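## Task

Take the lid resting at lid park LP1 and seat it completely on culture plate B38 in nest N1, leaving the plate in its original position. The lid must stay seated with no robot support, and the gripper must release it and withdraw afterwards.

## Robot and tools

Robot: two arms, left_arm and right_arm, each ending in a two-finger parallel gripper. Either arm may do the job; the idle one can be parked out of the way. The arms must not collide or shove each other.

Scene frame (used in results): origin on the table surface midway between the arms, +x out over the table, +z up, left_arm on the +y side. The names left and right do not match image sides. Reported hand positions are in metres with orientation as quaternion wxyz, and can be somewhat off, more so at long reach. end_effector_position is the point between the pads when closed. Fingers point along the gripper's own +z and close along its y. Closed fingertips extend about 33 mm past that point, fully open about 9 mm; closing also pushes the tips roughly 24 mm further out, so keep clearance above surfaces.

Command row: always 18 numbers in [-1, 1], even when one arm is idle. Order: left dx, dy, dz, rx, ry, rz, left gripper position, force_limit, speed, then the same nine for the right arm. dx to rz are an offset, not a pose: a target relative to that gripper's measured pose in the most recent result showing it (before any such result in the scene, and for later calls within one reply, relative to where the hand is when the action begins). They are expressed in the gripper's own axes. Scale: 1.0 equals 0.6 m of translation or 180 degrees; rx, ry, rz form a single rotation vector. All zeros is not idle: it drives the hand back to its reference pose. Each control step the commanded pose is clipped to 70 mm and 16 degrees from the measured pose. If position and orientation conflict, position wins.

Gripper numbers are absolute settings. position: +1 fully open (140 mm), pads touch near -0.8, -1 closes until blocked. force_limit: about 14 N at -1, 60 N at 0, 107 N at +1 (parts up to 40 mm wide). speed: gap change of about 30 mm/s at -1, 140 at 0, 250 at +1. To keep a gripper unchanged, resend its previous three numbers; a 0 is itself a command. To squeeze harder while holding, raise force_limit and nudge position (for example -1 to -0.98).

Tools:
execute_actions with "actions": an empty list just reports state; one entry {"rows": [...], "steps": n} plays up to 15 rows over up to 15 steps of 1/30 s (default 15), each row measured from the same reference pose, last row repeated if short; or {"steps": n} alone waits up to 300 steps counted from the last result. Optional "pictures" boolean. A rejected call does nothing.
move: "target" is one 18-number row as above (offsets from the same reference); the hands travel straight-line paths that finish together, lasting 0.5 to 10 s, stopping short if longer. "speed" is top path speed in m/s, 0.002 to 0.5 (default 0.25), rotation up to twice that in rad/s. Gripper numbers apply at the start. Paths ignore obstacles and the other arm; hands lag and may overshoot speed near full reach. Faster contact hits harder, and aiming further beyond a contact presses harder.
wait: "seconds" 0 to 10, sends nothing new.
zoom_image: "camera" (cam_head_left, cam_head_right, cam_high, cam_low, cam_left_wrist, cam_right_wrist) and "region" [x0, y0, x1, y1] pixels from the top-left, at most 504 by 504. All images are 672x504.
finished_scene: "scene" is the number of the current scene; it ends it irreversibly, grades it and gives the next task. Answering without a tool call ends everything.

Reading results: each arm's pose; object_status 0 moving, 1 blocked while opening, 2 blocked while closing (a grip), 3 reached target or pads met (thin part may still be held). position_measured is in counts, 3 open to 230 pads touching, not linear. A move adds a "move:" line: done, off_target, moving, held or fault, plus limits (paced = pose clipped; held = some steps blocked, after which the arm may jump fast) and each hand's distance from target. "pose unreachable" means the clearance check altered or blocked that arm's command; HELD marks affected steps. "Hand target" gives where the controller is currently driving each hand. Joint torques and external torque estimates are noisy with offsets and friction. MOTOR HOT warns of overheating; reaching the limit brakes that arm (OVER-TEMPERATURE FAULT). If a joint's contact load hits its limit (waist and shoulder 35, upper arm roll 32, elbow 30, forearm roll, wrist pitch, wrist roll 12 N m, held weight included), that arm halts for 10 s: TORQUE FAULT.

Timing: the simulation runs on while the agent composes a reply; after an action a hand continues only to its last clipped pose, so check and command the remainder. Moving fingers keep moving.

Avoid: dropping or knocking anything off the table (ends the scene), slamming, hard impacts or heavy pressing, displacing the plate, arms touching. Brief outside tugs on held parts or pushes on loose ones can occur. Before finishing, open the gripper and lift clear so the lid rests fully seated on its own.

Each tool is called after ">>>" as a command line: name --argument value for each argument, lists and objects as JSON in quotes; but a table of rows of numbers goes row by row, as --pt "numbers of a row", without its own name.

## Session

>>> execute_actions --actions '[]'

Scene clock: 0.00 s of 6000.00 s.
left_arm: end_effector_position=(+0.4529, +0.2085, +0.2248) position_measured=3 object_status=3 end_effector_quat_wxyz=(-0.017, +0.067, +0.997, +0.015) | right_arm: end_effector_position=(+0.4987, -0.3286, +0.4130) position_measured=3 object_status=3 end_effector_quat_wxyz=(-0.003, +0.920, -0.392, -0.010)
Joint positions: left_arm=[-0.345 -0.198  0.088 -2.271  0.048  2.036  1.498] | right_arm=[-0.004 -0.013 -0.007 -1.583  0.012  1.554 -0.779]
Joint velocities: left_arm=[-0.    -0.001 -0.    -0.    -0.001  0.     0.   ] | right_arm=[-0.001 -0.001  0.001 -0.001  0.001  0.    -0.   ]
Joint torques (N m, as the joint torque sensors report them, + toward a larger angle): no reading
External joint torques (N m, as the arm's controller estimates them; a push from outside toward a larger angle lowers the number): no reading
Hand target (left_arm): +0.453, +0.208, +0.225; -0.017, +0.067, +0.997, +0.015
Hand target (right_arm): +0.499, -0.329, +0.413; -0.003, +0.920, -0.392, -0.010

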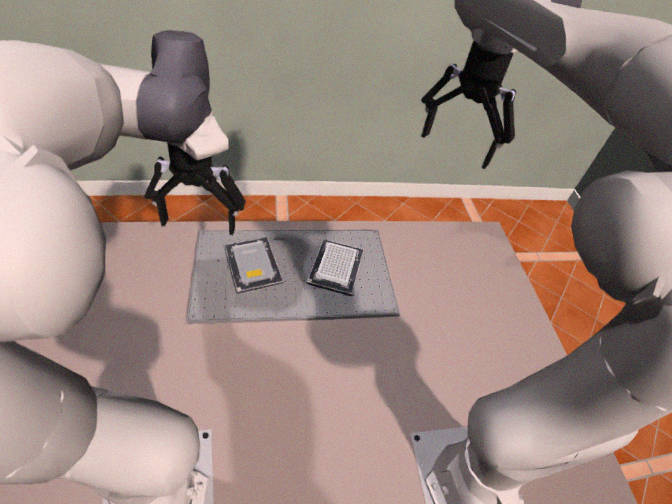

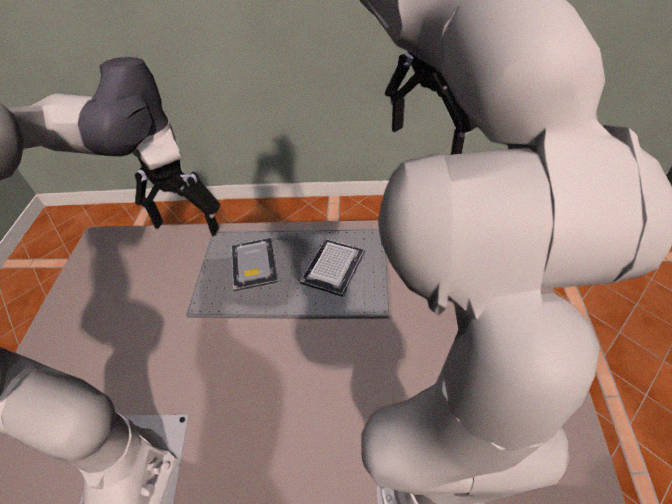

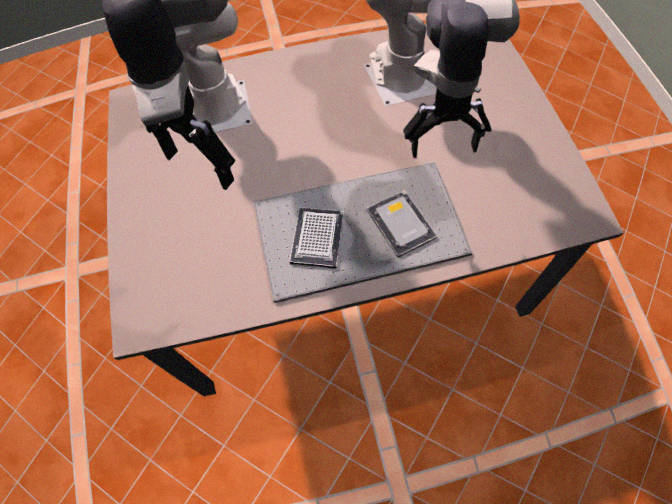

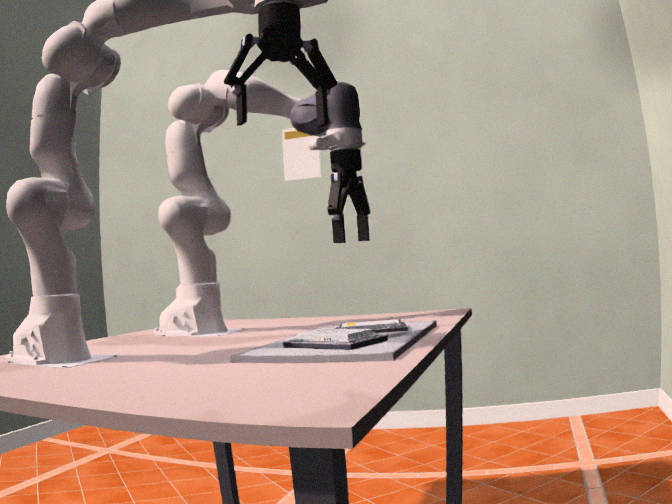

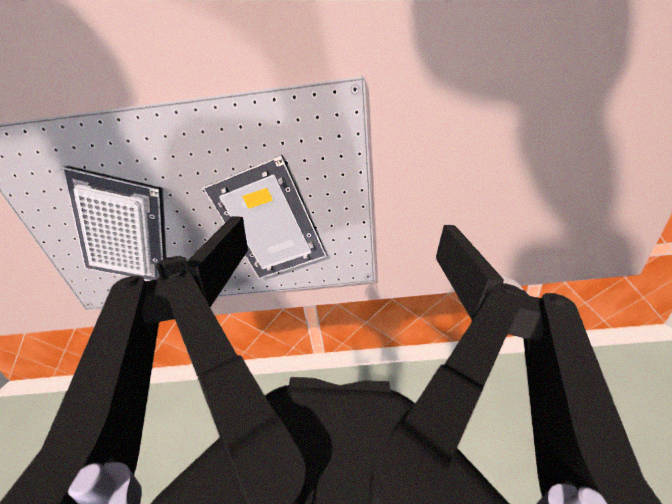

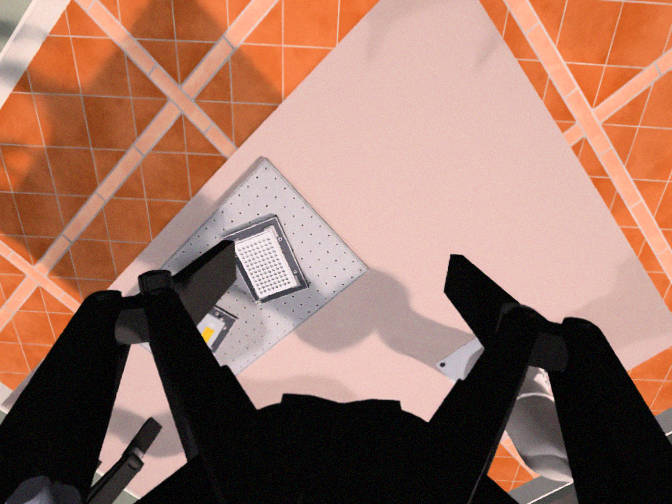

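>>> zoom_image --camera "cam_left_wrist" --region '[40, 130, 360, 310]'

>>> zoom_image --camera "cam_high" --region '[240, 150, 490, 310]'

>>> zoom_image --camera "cam_low" --region '[220, 100, 460, 380]'

>>> zoom_image --camera "cam_head_left" --region '[180, 220, 410, 330]'

Region (40, 130, 360, 310) of cam_left_wrist's 672x504 image, scaled by 1.575, with more detail than that image has; it fills the top 284 rows of this view, and the rest is white.

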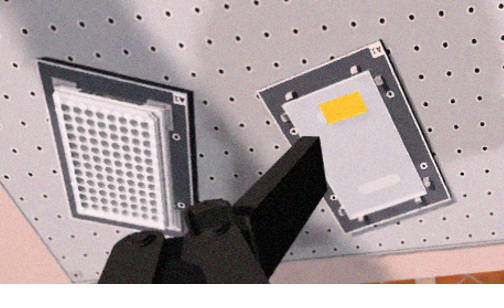

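Region (240, 150, 490, 310) of cam_high's 672x504 image, scaled by 2.016, with more detail than that image has; it fills the top 323 rows of this view, and the rest is white.

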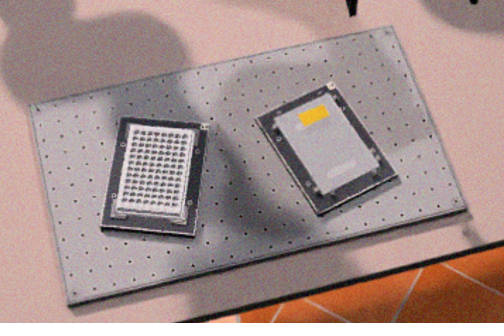

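Region (220, 100, 460, 380) of cam_low's 672x504 image, scaled by 1.800, with more detail than that image has; it fills the left 432 columns of this view, and the rest is white.

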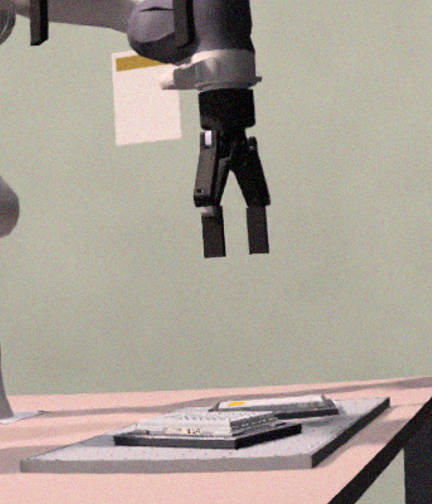

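Region (180, 220, 410, 330) of cam_head_left's 672x504 image, scaled by 2.191, with more detail than that image has; it fills the top 241 rows of this view, and the rest is white.

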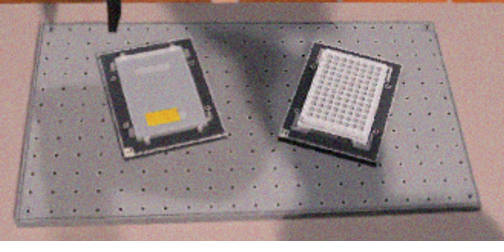

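>>> move --target '[-0.185, -0.126, 0.0, 0, 0, -0.139, 1, 0, 0, 0.065, 0.293, 0, 0, 0, 0, 1, 0, 0]' --speed 0.2

Scene clock: 17.87 s of 6000.00 s.
left_arm: end_effector_position=(+0.5503, +0.1158, +0.2201) position_measured=3 object_status=3 end_effector_quat_wxyz=(-0.013, -0.143, +0.989, +0.017) | right_arm: end_effector_position=(+0.4010, -0.4758, +0.4114) position_measured=3 object_status=3 end_effector_quat_wxyz=(-0.008, +0.918, -0.397, -0.010)
Joint positions: left_arm=[-0.409  0.154  0.034 -1.863  0.016  1.977  0.976] | right_arm=[-0.107 -0.247 -0.193 -1.839 -0.029  1.578 -1.052]
Joint velocities: left_arm=[ 0.001  0.    -0.    -0.001  0.003 -0.002 -0.03 ] | right_arm=[-0.001  0.001  0.002 -0.     0.    -0.    -0.015]
Joint torques (N m, as the joint torque sensors report them, + toward a larger angle): left_arm=[  0.32 -35.99   1.99  24.52   1.22   2.01  -0.25] | right_arm=[  0.42 -22.03  -0.19  24.22   0.42   3.03  -0.39]
External joint torques (N m, as the arm's controller estimates them; a push from outside toward a larger angle lowers the number): left_arm=[ 0.23  0.87  1.62  0.58  0.47 -0.33 -0.25] | right_arm=[ 0.41  0.37 -1.48  0.51 -0.46  0.54 -0.39]
Hand target (left_arm): +0.550, +0.117, +0.220; -0.014, -0.150, +0.988, +0.019
Hand target (right_arm): +0.401, -0.477, +0.412; -0.007, +0.920, -0.392, -0.009
Off the commanded pose (left_arm): 0.004 m, 1 deg.
Off the commanded pose (right_arm): 0.004 m, 1 deg.
After step 90, 12.83 s passed at rest.
move: off_target (left_arm, right_arm)

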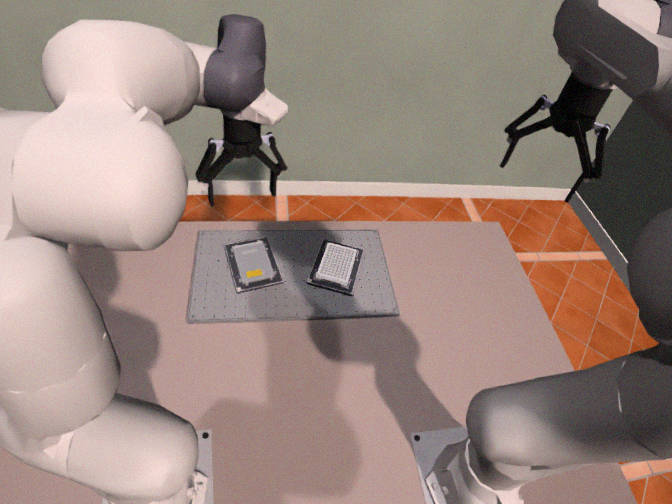

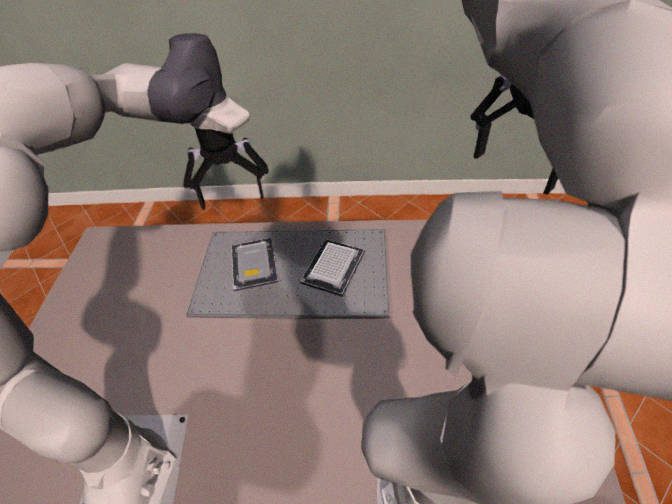

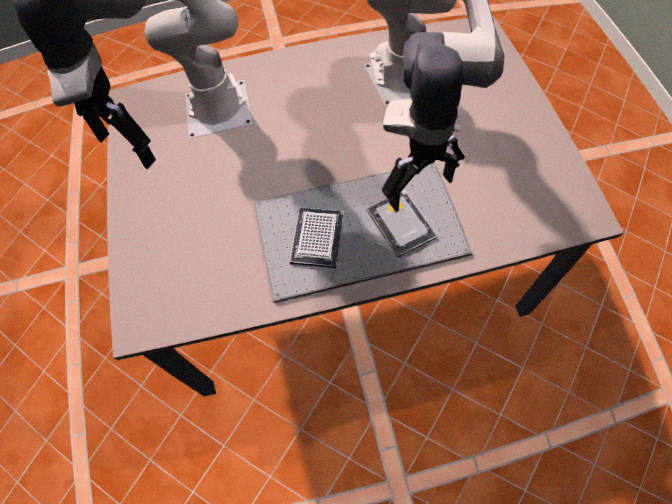

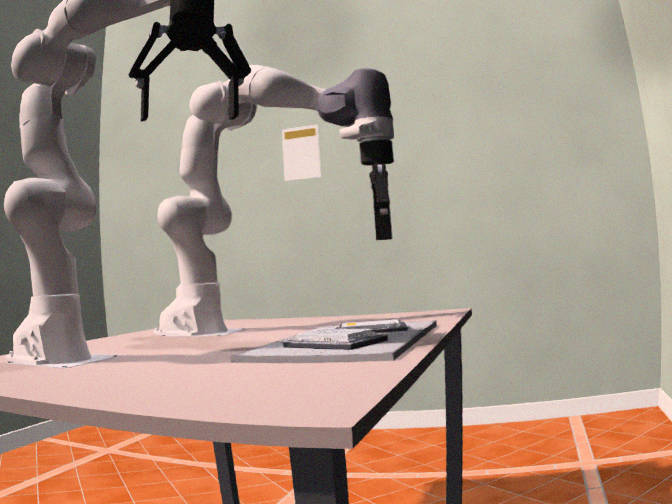

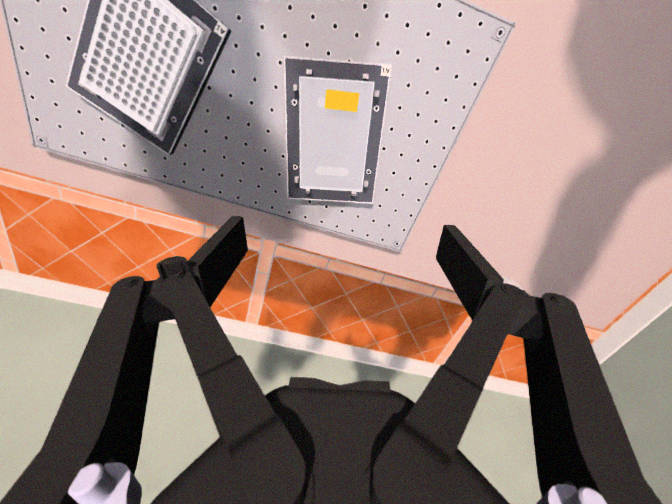

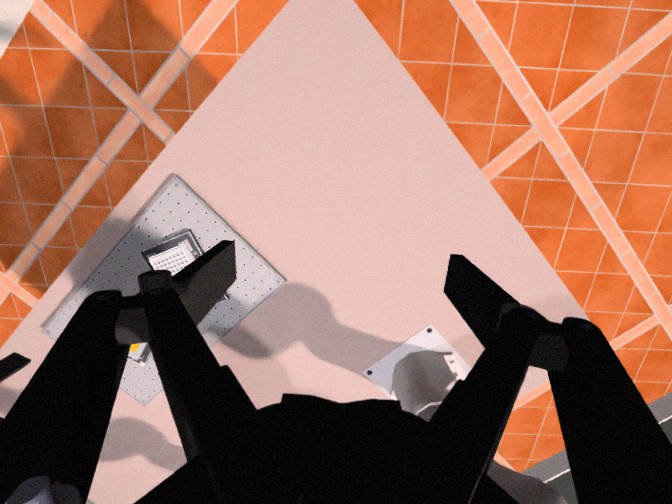

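>>> zoom_image --camera "cam_left_wrist" --region '[250, 40, 430, 220]'

>>> zoom_image --camera "cam_left_wrist" --region '[50, 0, 250, 170]'

>>> zoom_image --camera "cam_low" --region '[270, 300, 430, 365]'

>>> zoom_image --camera "cam_low" --region '[270, 115, 340, 190]'

Region (250, 40, 430, 220) of cam_left_wrist's 672x504 image, scaled by 2.800, with more detail than that image has.

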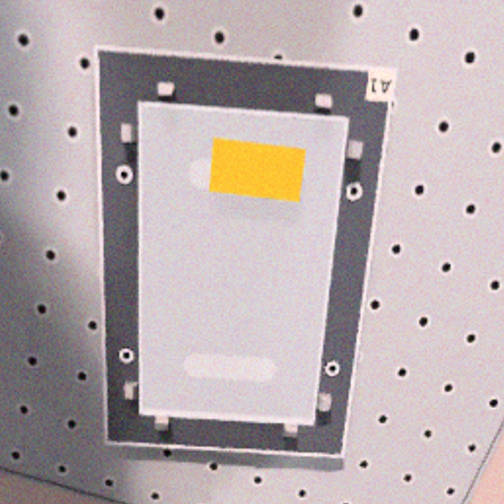

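Region (50, 0, 250, 170) of cam_left_wrist's 672x504 image, scaled by 2.520, with more detail than that image has; it fills the top 428 rows of this view, and the rest is white.

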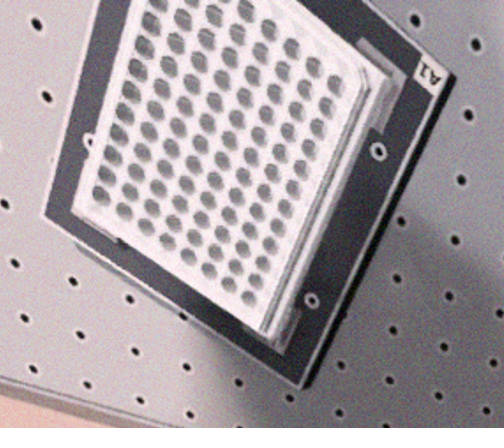

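Region (270, 300, 430, 365) of cam_low's 672x504 image, scaled by 3.150, with more detail than that image has; it fills the top 205 rows of this view, and the rest is white.

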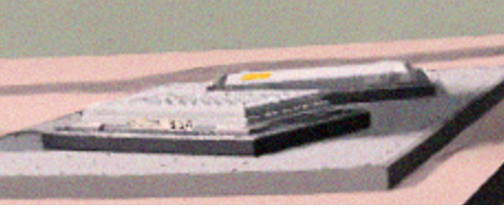

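Region (270, 115, 340, 190) of cam_low's 672x504 image, scaled by 6.720, with more detail than that image has; it fills the left 470 columns of this view, and the rest is white.

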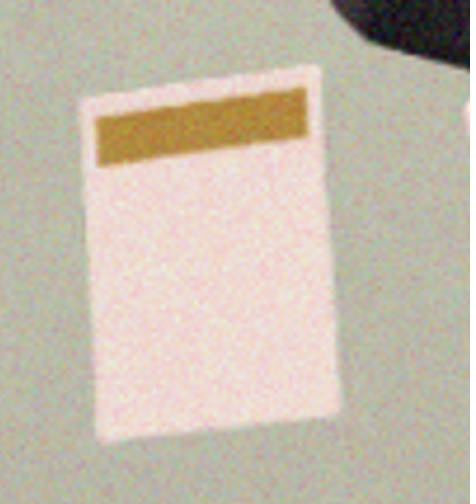

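>>> move --target '[0.0, -0.01, 0.17, 0.0119, -0.0066, 0.008, 1, 0, 0, 0, 0, 0, 0, 0, 0, 1, 0, 0]' --speed 0.15

Scene clock: 29.90 s of 6000.00 s.
left_arm: end_effector_position=(+0.5506, +0.1160, +0.1180) position_measured=3 object_status=3 end_effector_quat_wxyz=(-0.001, -0.135, +0.991, +0.002) | right_arm: end_effector_position=(+0.4010, -0.4758, +0.4114) position_measured=3 object_status=3 end_effector_quat_wxyz=(-0.008, +0.919, -0.395, -0.010)
Joint positions: left_arm=[-0.4    0.236  0.034 -2.034 -0.006  2.265  1.01 ] | right_arm=[-0.107 -0.247 -0.193 -1.839 -0.029  1.578 -1.056]
Joint velocities: left_arm=[ 0.     0.001 -0.002  0.001 -0.001  0.012  0.012] | right_arm=[-0.     0.    -0.     0.001  0.    -0.    -0.001]
Joint torques (N m, as the joint torque sensors report them, + toward a larger angle): left_arm=[  0.5  -37.89   0.35  21.05   0.06   2.75   0.24] | right_arm=[ -0.39 -21.31   0.91  25.33   0.83   2.6    0.08]
External joint torques (N m, as the arm's controller estimates them; a push from outside toward a larger angle lowers the number): left_arm=[ 0.67  0.06  0.02 -1.37 -0.55  0.31  0.24] | right_arm=[-0.42  1.21 -0.38  1.56 -0.06  0.11  0.09]
Hand target (left_arm): +0.551, +0.115, +0.118; -0.000, -0.132, +0.991, +0.001
Hand target (right_arm): +0.401, -0.476, +0.411; -0.008, +0.918, -0.397, -0.010
Off the commanded pose (left_arm): 0.003 m, 1 deg.
Off the commanded pose (right_arm): 0.000 m, 0 deg.
After step 90, 7.67 s passed at rest.
move: done

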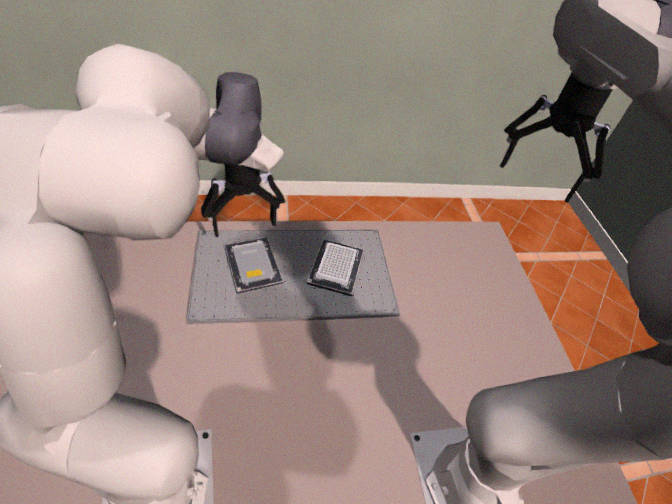

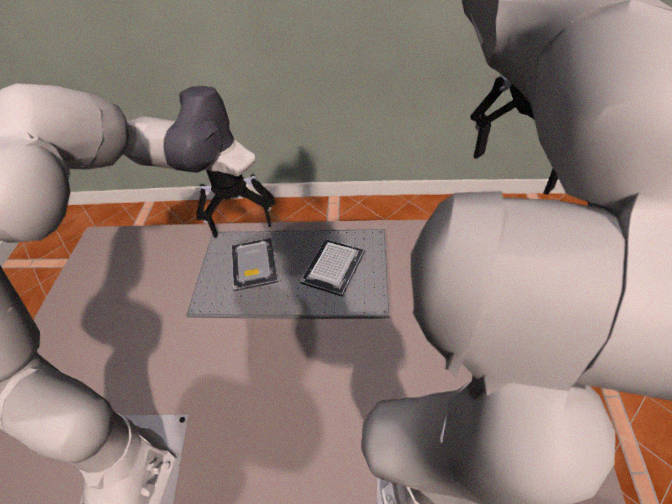

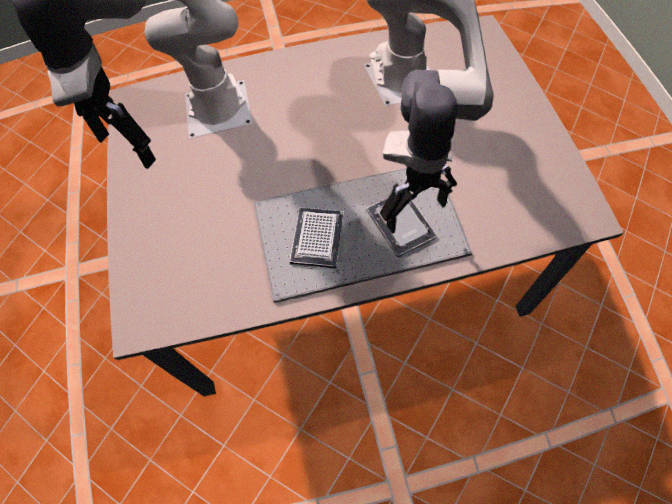

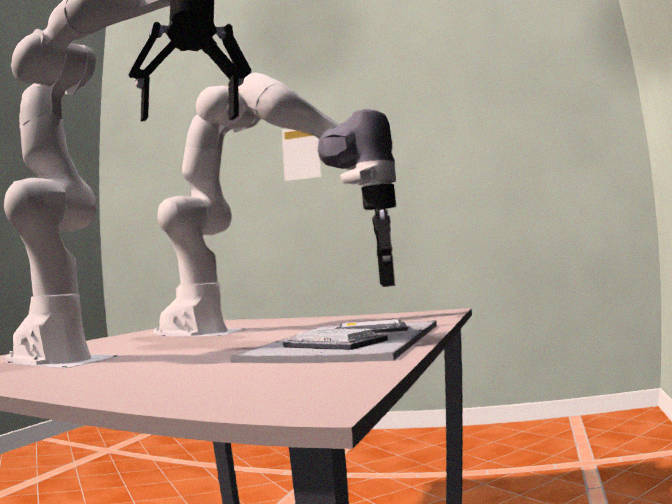

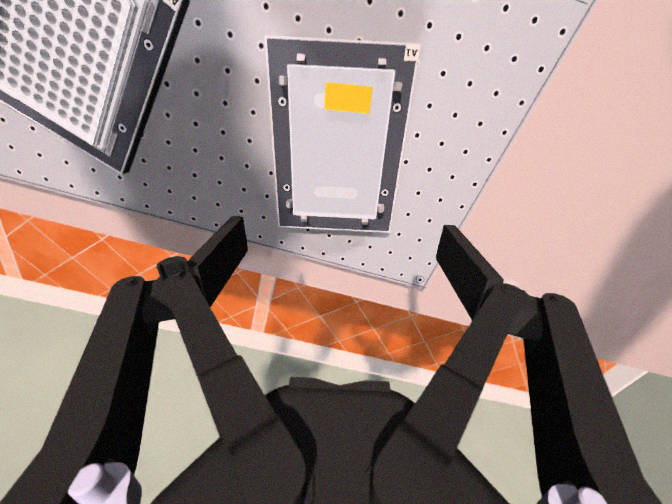

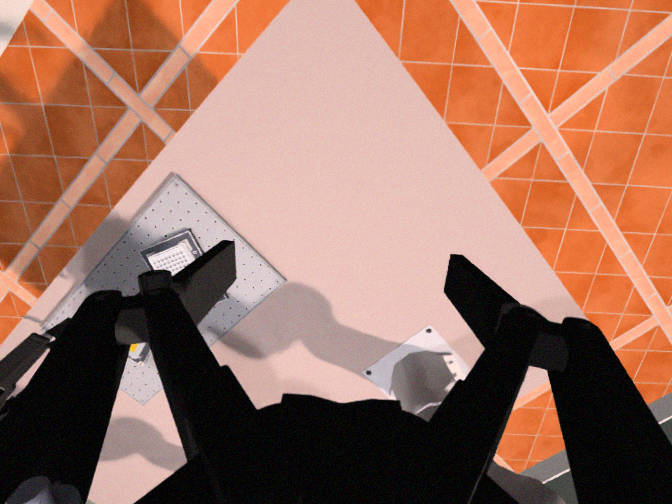

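>>> move --target '[0.075, -0.006, 0.065, 0.001, 0, 0.002, 0.55, -0.5, 0, 0, 0, 0, 0, 0, 0, 1, 0, 0]' --speed 0.1

Scene clock: 36.30 s of 6000.00 s.
left_arm: end_effector_position=(+0.5080, +0.1031, +0.0779) position_measured=59 object_status=3 end_effector_quat_wxyz=(-0.003, -0.130, +0.992, +0.002) | right_arm: end_effector_position=(+0.4010, -0.4758, +0.4114) position_measured=3 object_status=3 end_effector_quat_wxyz=(-0.008, +0.919, -0.395, -0.010)
Joint positions: left_arm=[-0.44   0.208  0.028 -2.195 -0.007  2.395  0.977] | right_arm=[-0.107 -0.247 -0.193 -1.839 -0.029  1.578 -1.056]
Joint velocities: left_arm=[ 0.    -0.     0.001 -0.     0.001  0.011 -0.012] | right_arm=[ 0.     0.001  0.001  0.     0.001 -0.    -0.002]
Joint torques (N m, as the joint torque sensors report them, + toward a larger angle): left_arm=[ -0.67 -36.54   1.64  19.22   0.87   2.72  -0.35] | right_arm=[ -0.12 -21.25   0.59  25.21   0.81   2.61  -0.1 ]
External joint torques (N m, as the arm's controller estimates them; a push from outside toward a larger angle lowers the number): left_arm=[-0.77 -0.77  1.18 -1.85  0.34  0.29 -0.35] | right_arm=[-0.2   1.32 -0.76  1.41 -0.08  0.13 -0.1 ]
Hand target (left_arm): +0.509, +0.103, +0.078; -0.001, -0.133, +0.991, +0.002
Hand target (right_arm): +0.401, -0.476, +0.411; -0.008, +0.919, -0.395, -0.010
Off the commanded pose (left_arm): 0.003 m, 0 deg.
Off the commanded pose (right_arm): 0.000 m, 0 deg.
After step 90, 2.23 s passed at rest.
move: done

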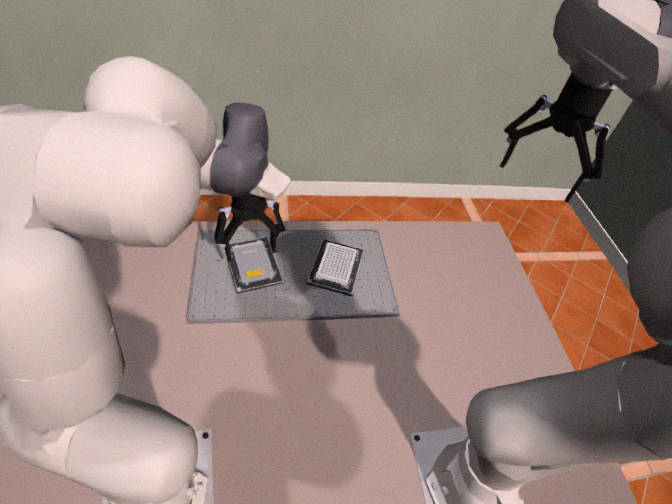

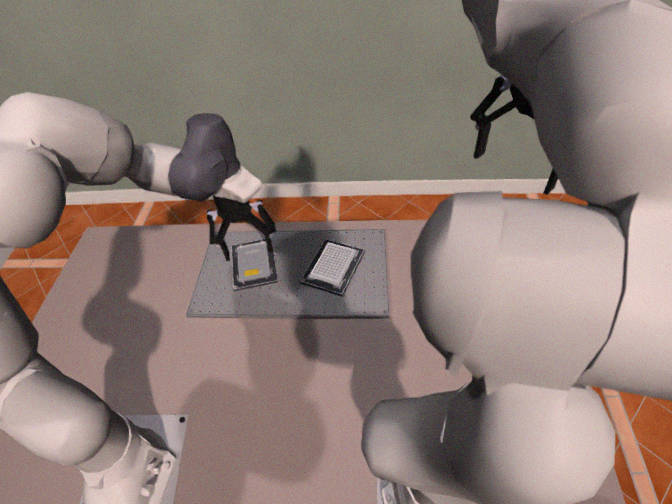

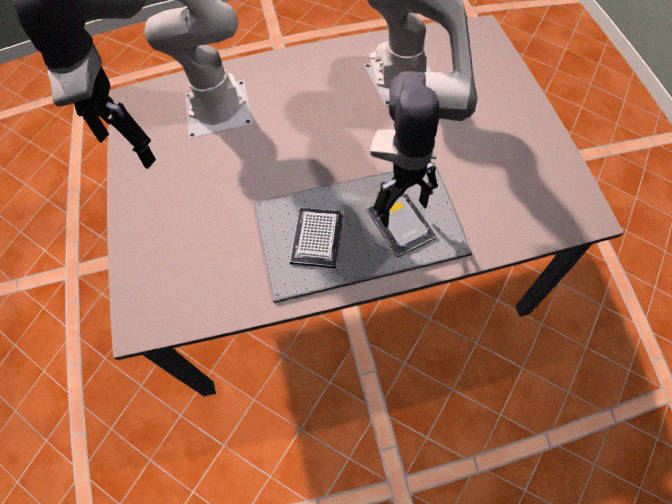

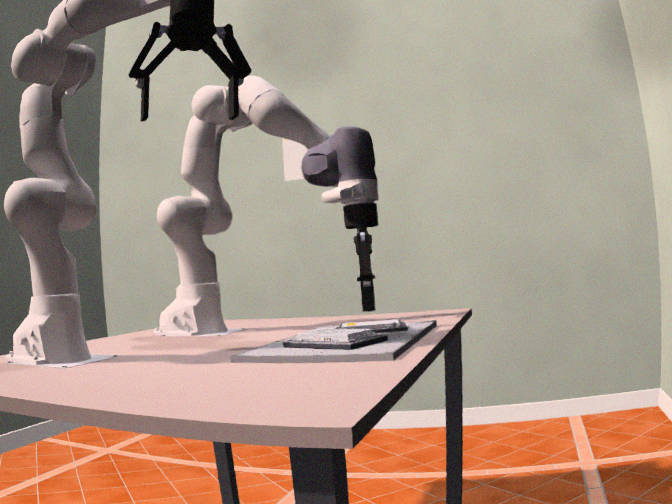

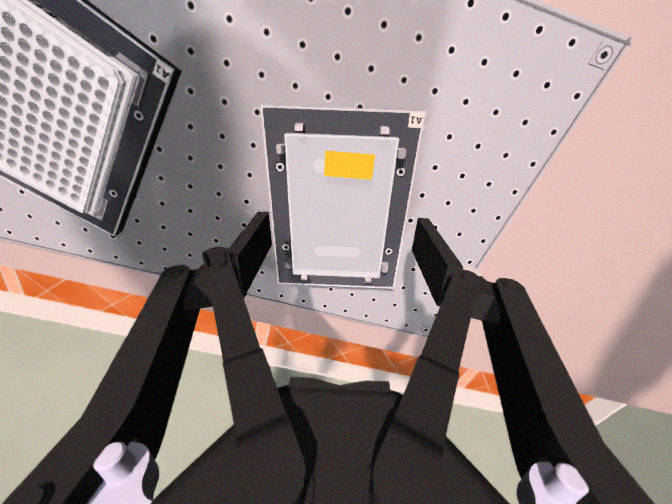

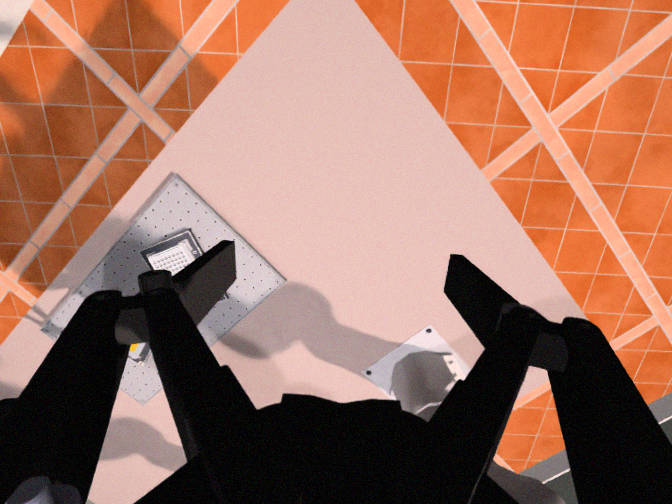

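>>> zoom_image --camera "cam_left_wrist" --region '[240, 95, 450, 305]'

>>> zoom_image --camera "cam_low" --region '[320, 270, 430, 345]'

Region (240, 95, 450, 305) of cam_left_wrist's 672x504 image, scaled by 2.400, with more detail than that image has.

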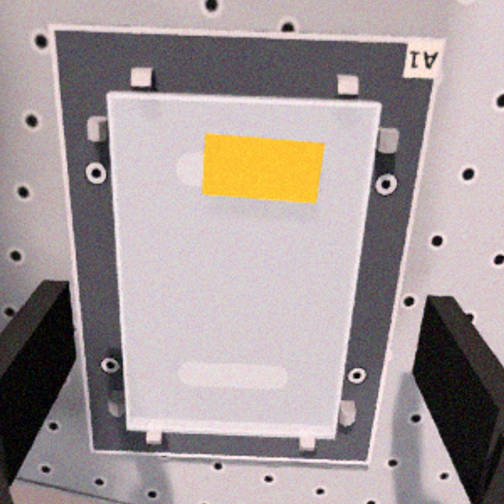

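Region (320, 270, 430, 345) of cam_low's 672x504 image, scaled by 4.582, with more detail than that image has; it fills the top 344 rows of this view, and the rest is white.

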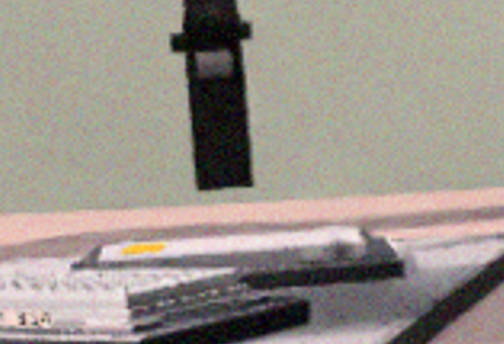

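>>> move --target '[0.0, -0.007, 0.032, 0.001, -0.001, 0.0, 0.45, -0.5, 0, 0, 0, 0, 0, 0, 0, 1, 0, 0]' --speed 0.05

>>> zoom_image --camera "cam_left_wrist" --region '[240, 105, 450, 315]'

>>> zoom_image --camera "cam_low" --region '[320, 270, 430, 345]'

Scene clock: 43.03 s of 6000.00 s.
left_arm: end_effector_position=(+0.5095, +0.1016, +0.0594) position_measured=72 object_status=3 end_effector_quat_wxyz=(-0.002, -0.130, +0.991, +0.002) | right_arm: end_effector_position=(+0.4010, -0.4758, +0.4114) position_measured=3 object_status=3 end_effector_quat_wxyz=(-0.008, +0.919, -0.395, -0.010)
Joint positions: left_arm=[-0.442  0.245  0.028 -2.198 -0.007  2.438  0.974] | right_arm=[-0.107 -0.247 -0.193 -1.839 -0.029  1.578 -1.056]
Joint velocities: left_arm=[ 0.    -0.002  0.003  0.001 -0.001  0.013 -0.001] | right_arm=[ 0.     0.     0.001  0.001 -0.001  0.    -0.   ]
Joint torques (N m, as the joint torque sensors report them, + toward a larger angle): left_arm=[ -0.42 -35.5   -0.02  19.23  -0.04   2.71  -0.13] | right_arm=[ -0.32 -21.38   0.59  25.25   0.81   2.62  -0.11]
External joint torques (N m, as the arm's controller estimates them; a push from outside toward a larger angle lowers the number): left_arm=[-0.59  1.03 -0.62 -1.34 -0.55  0.28 -0.13] | right_arm=[-0.28  1.07 -0.61  1.52 -0.07  0.13 -0.11]
Hand target (left_arm): +0.509, +0.099, +0.059; -0.001, -0.130, +0.992, +0.001
Hand target (right_arm): +0.401, -0.476, +0.411; -0.008, +0.919, -0.395, -0.010
Off the commanded pose (left_arm): 0.003 m, 0 deg.
Off the commanded pose (right_arm): 0.000 m, 0 deg.
After step 90, 2.93 s passed at rest.
move: done

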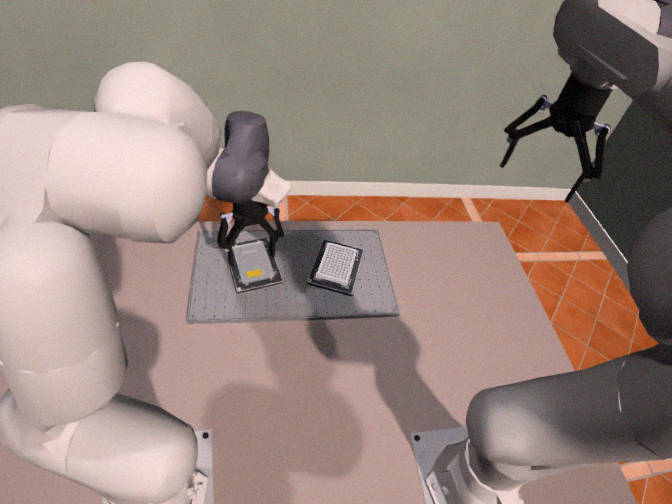

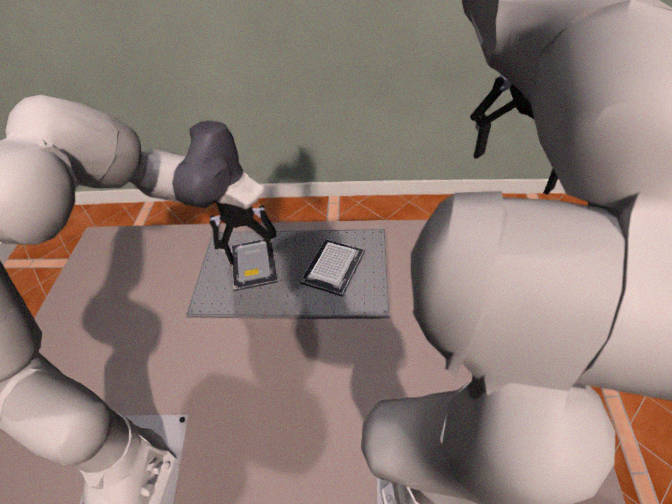

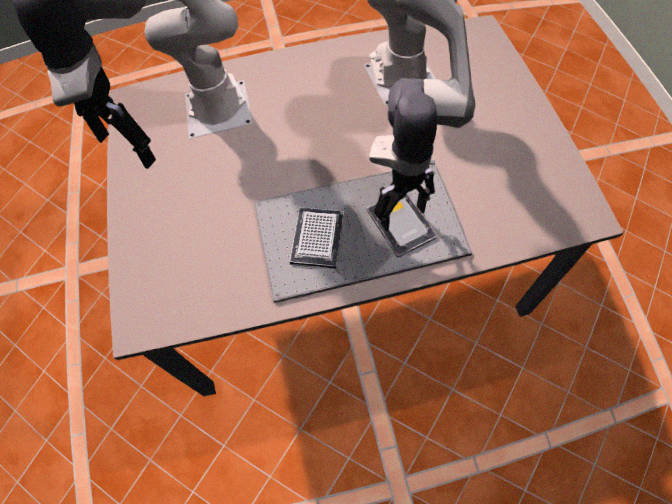

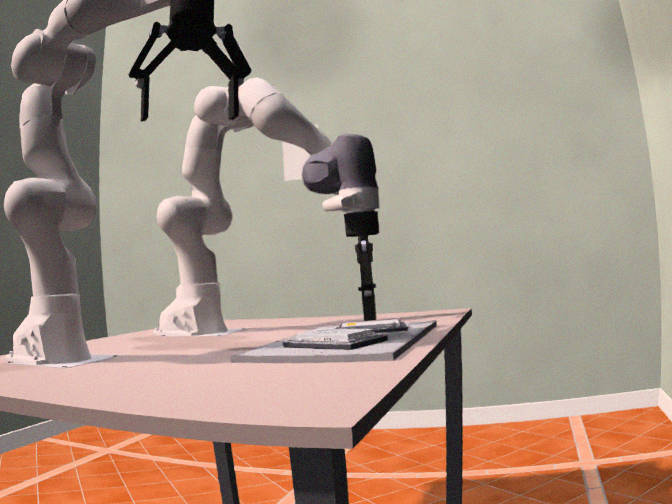

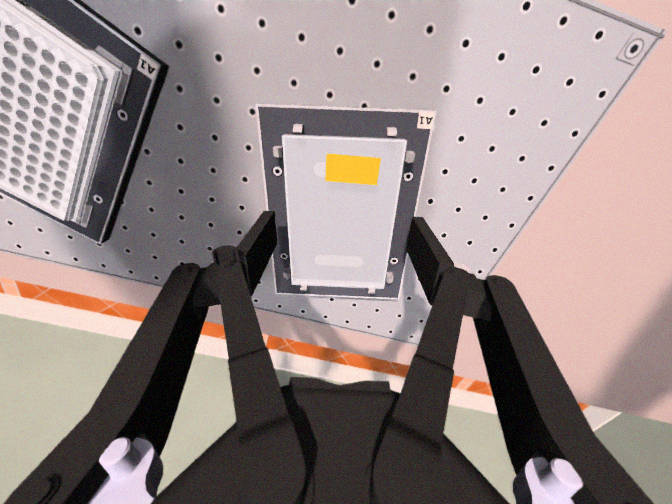

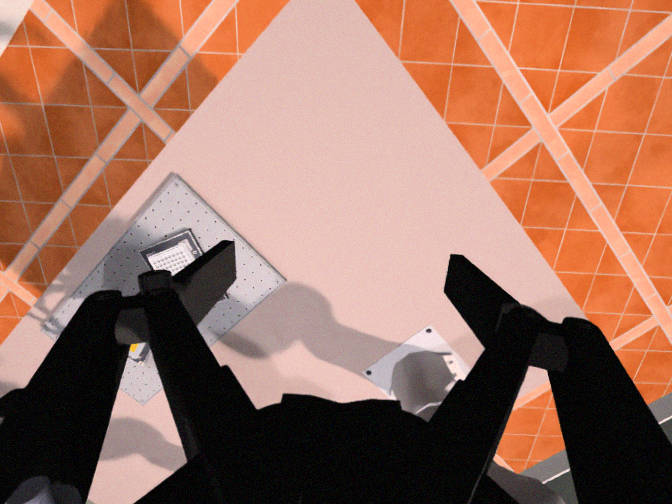

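Region (240, 105, 450, 315) of cam_left_wrist's 672x504 image, scaled by 2.400, with more detail than that image has.

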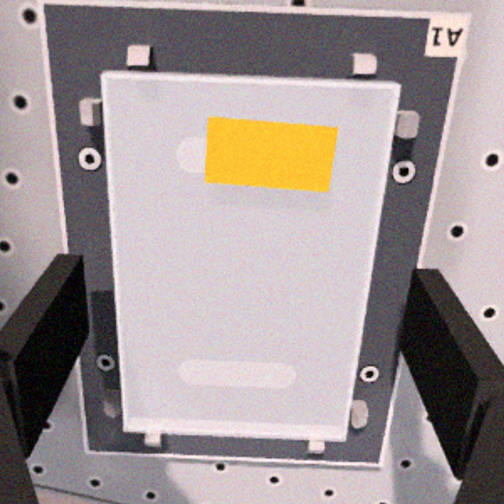

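Region (320, 270, 430, 345) of cam_low's 672x504 image, scaled by 4.582, with more detail than that image has; it fills the top 344 rows of this view, and the rest is white.

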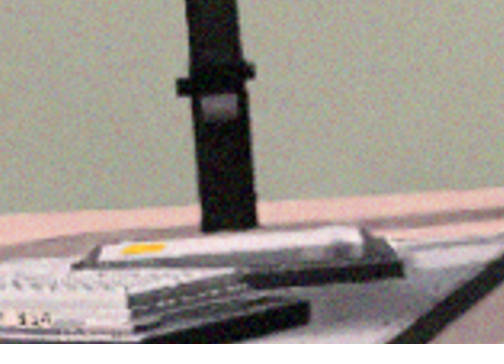

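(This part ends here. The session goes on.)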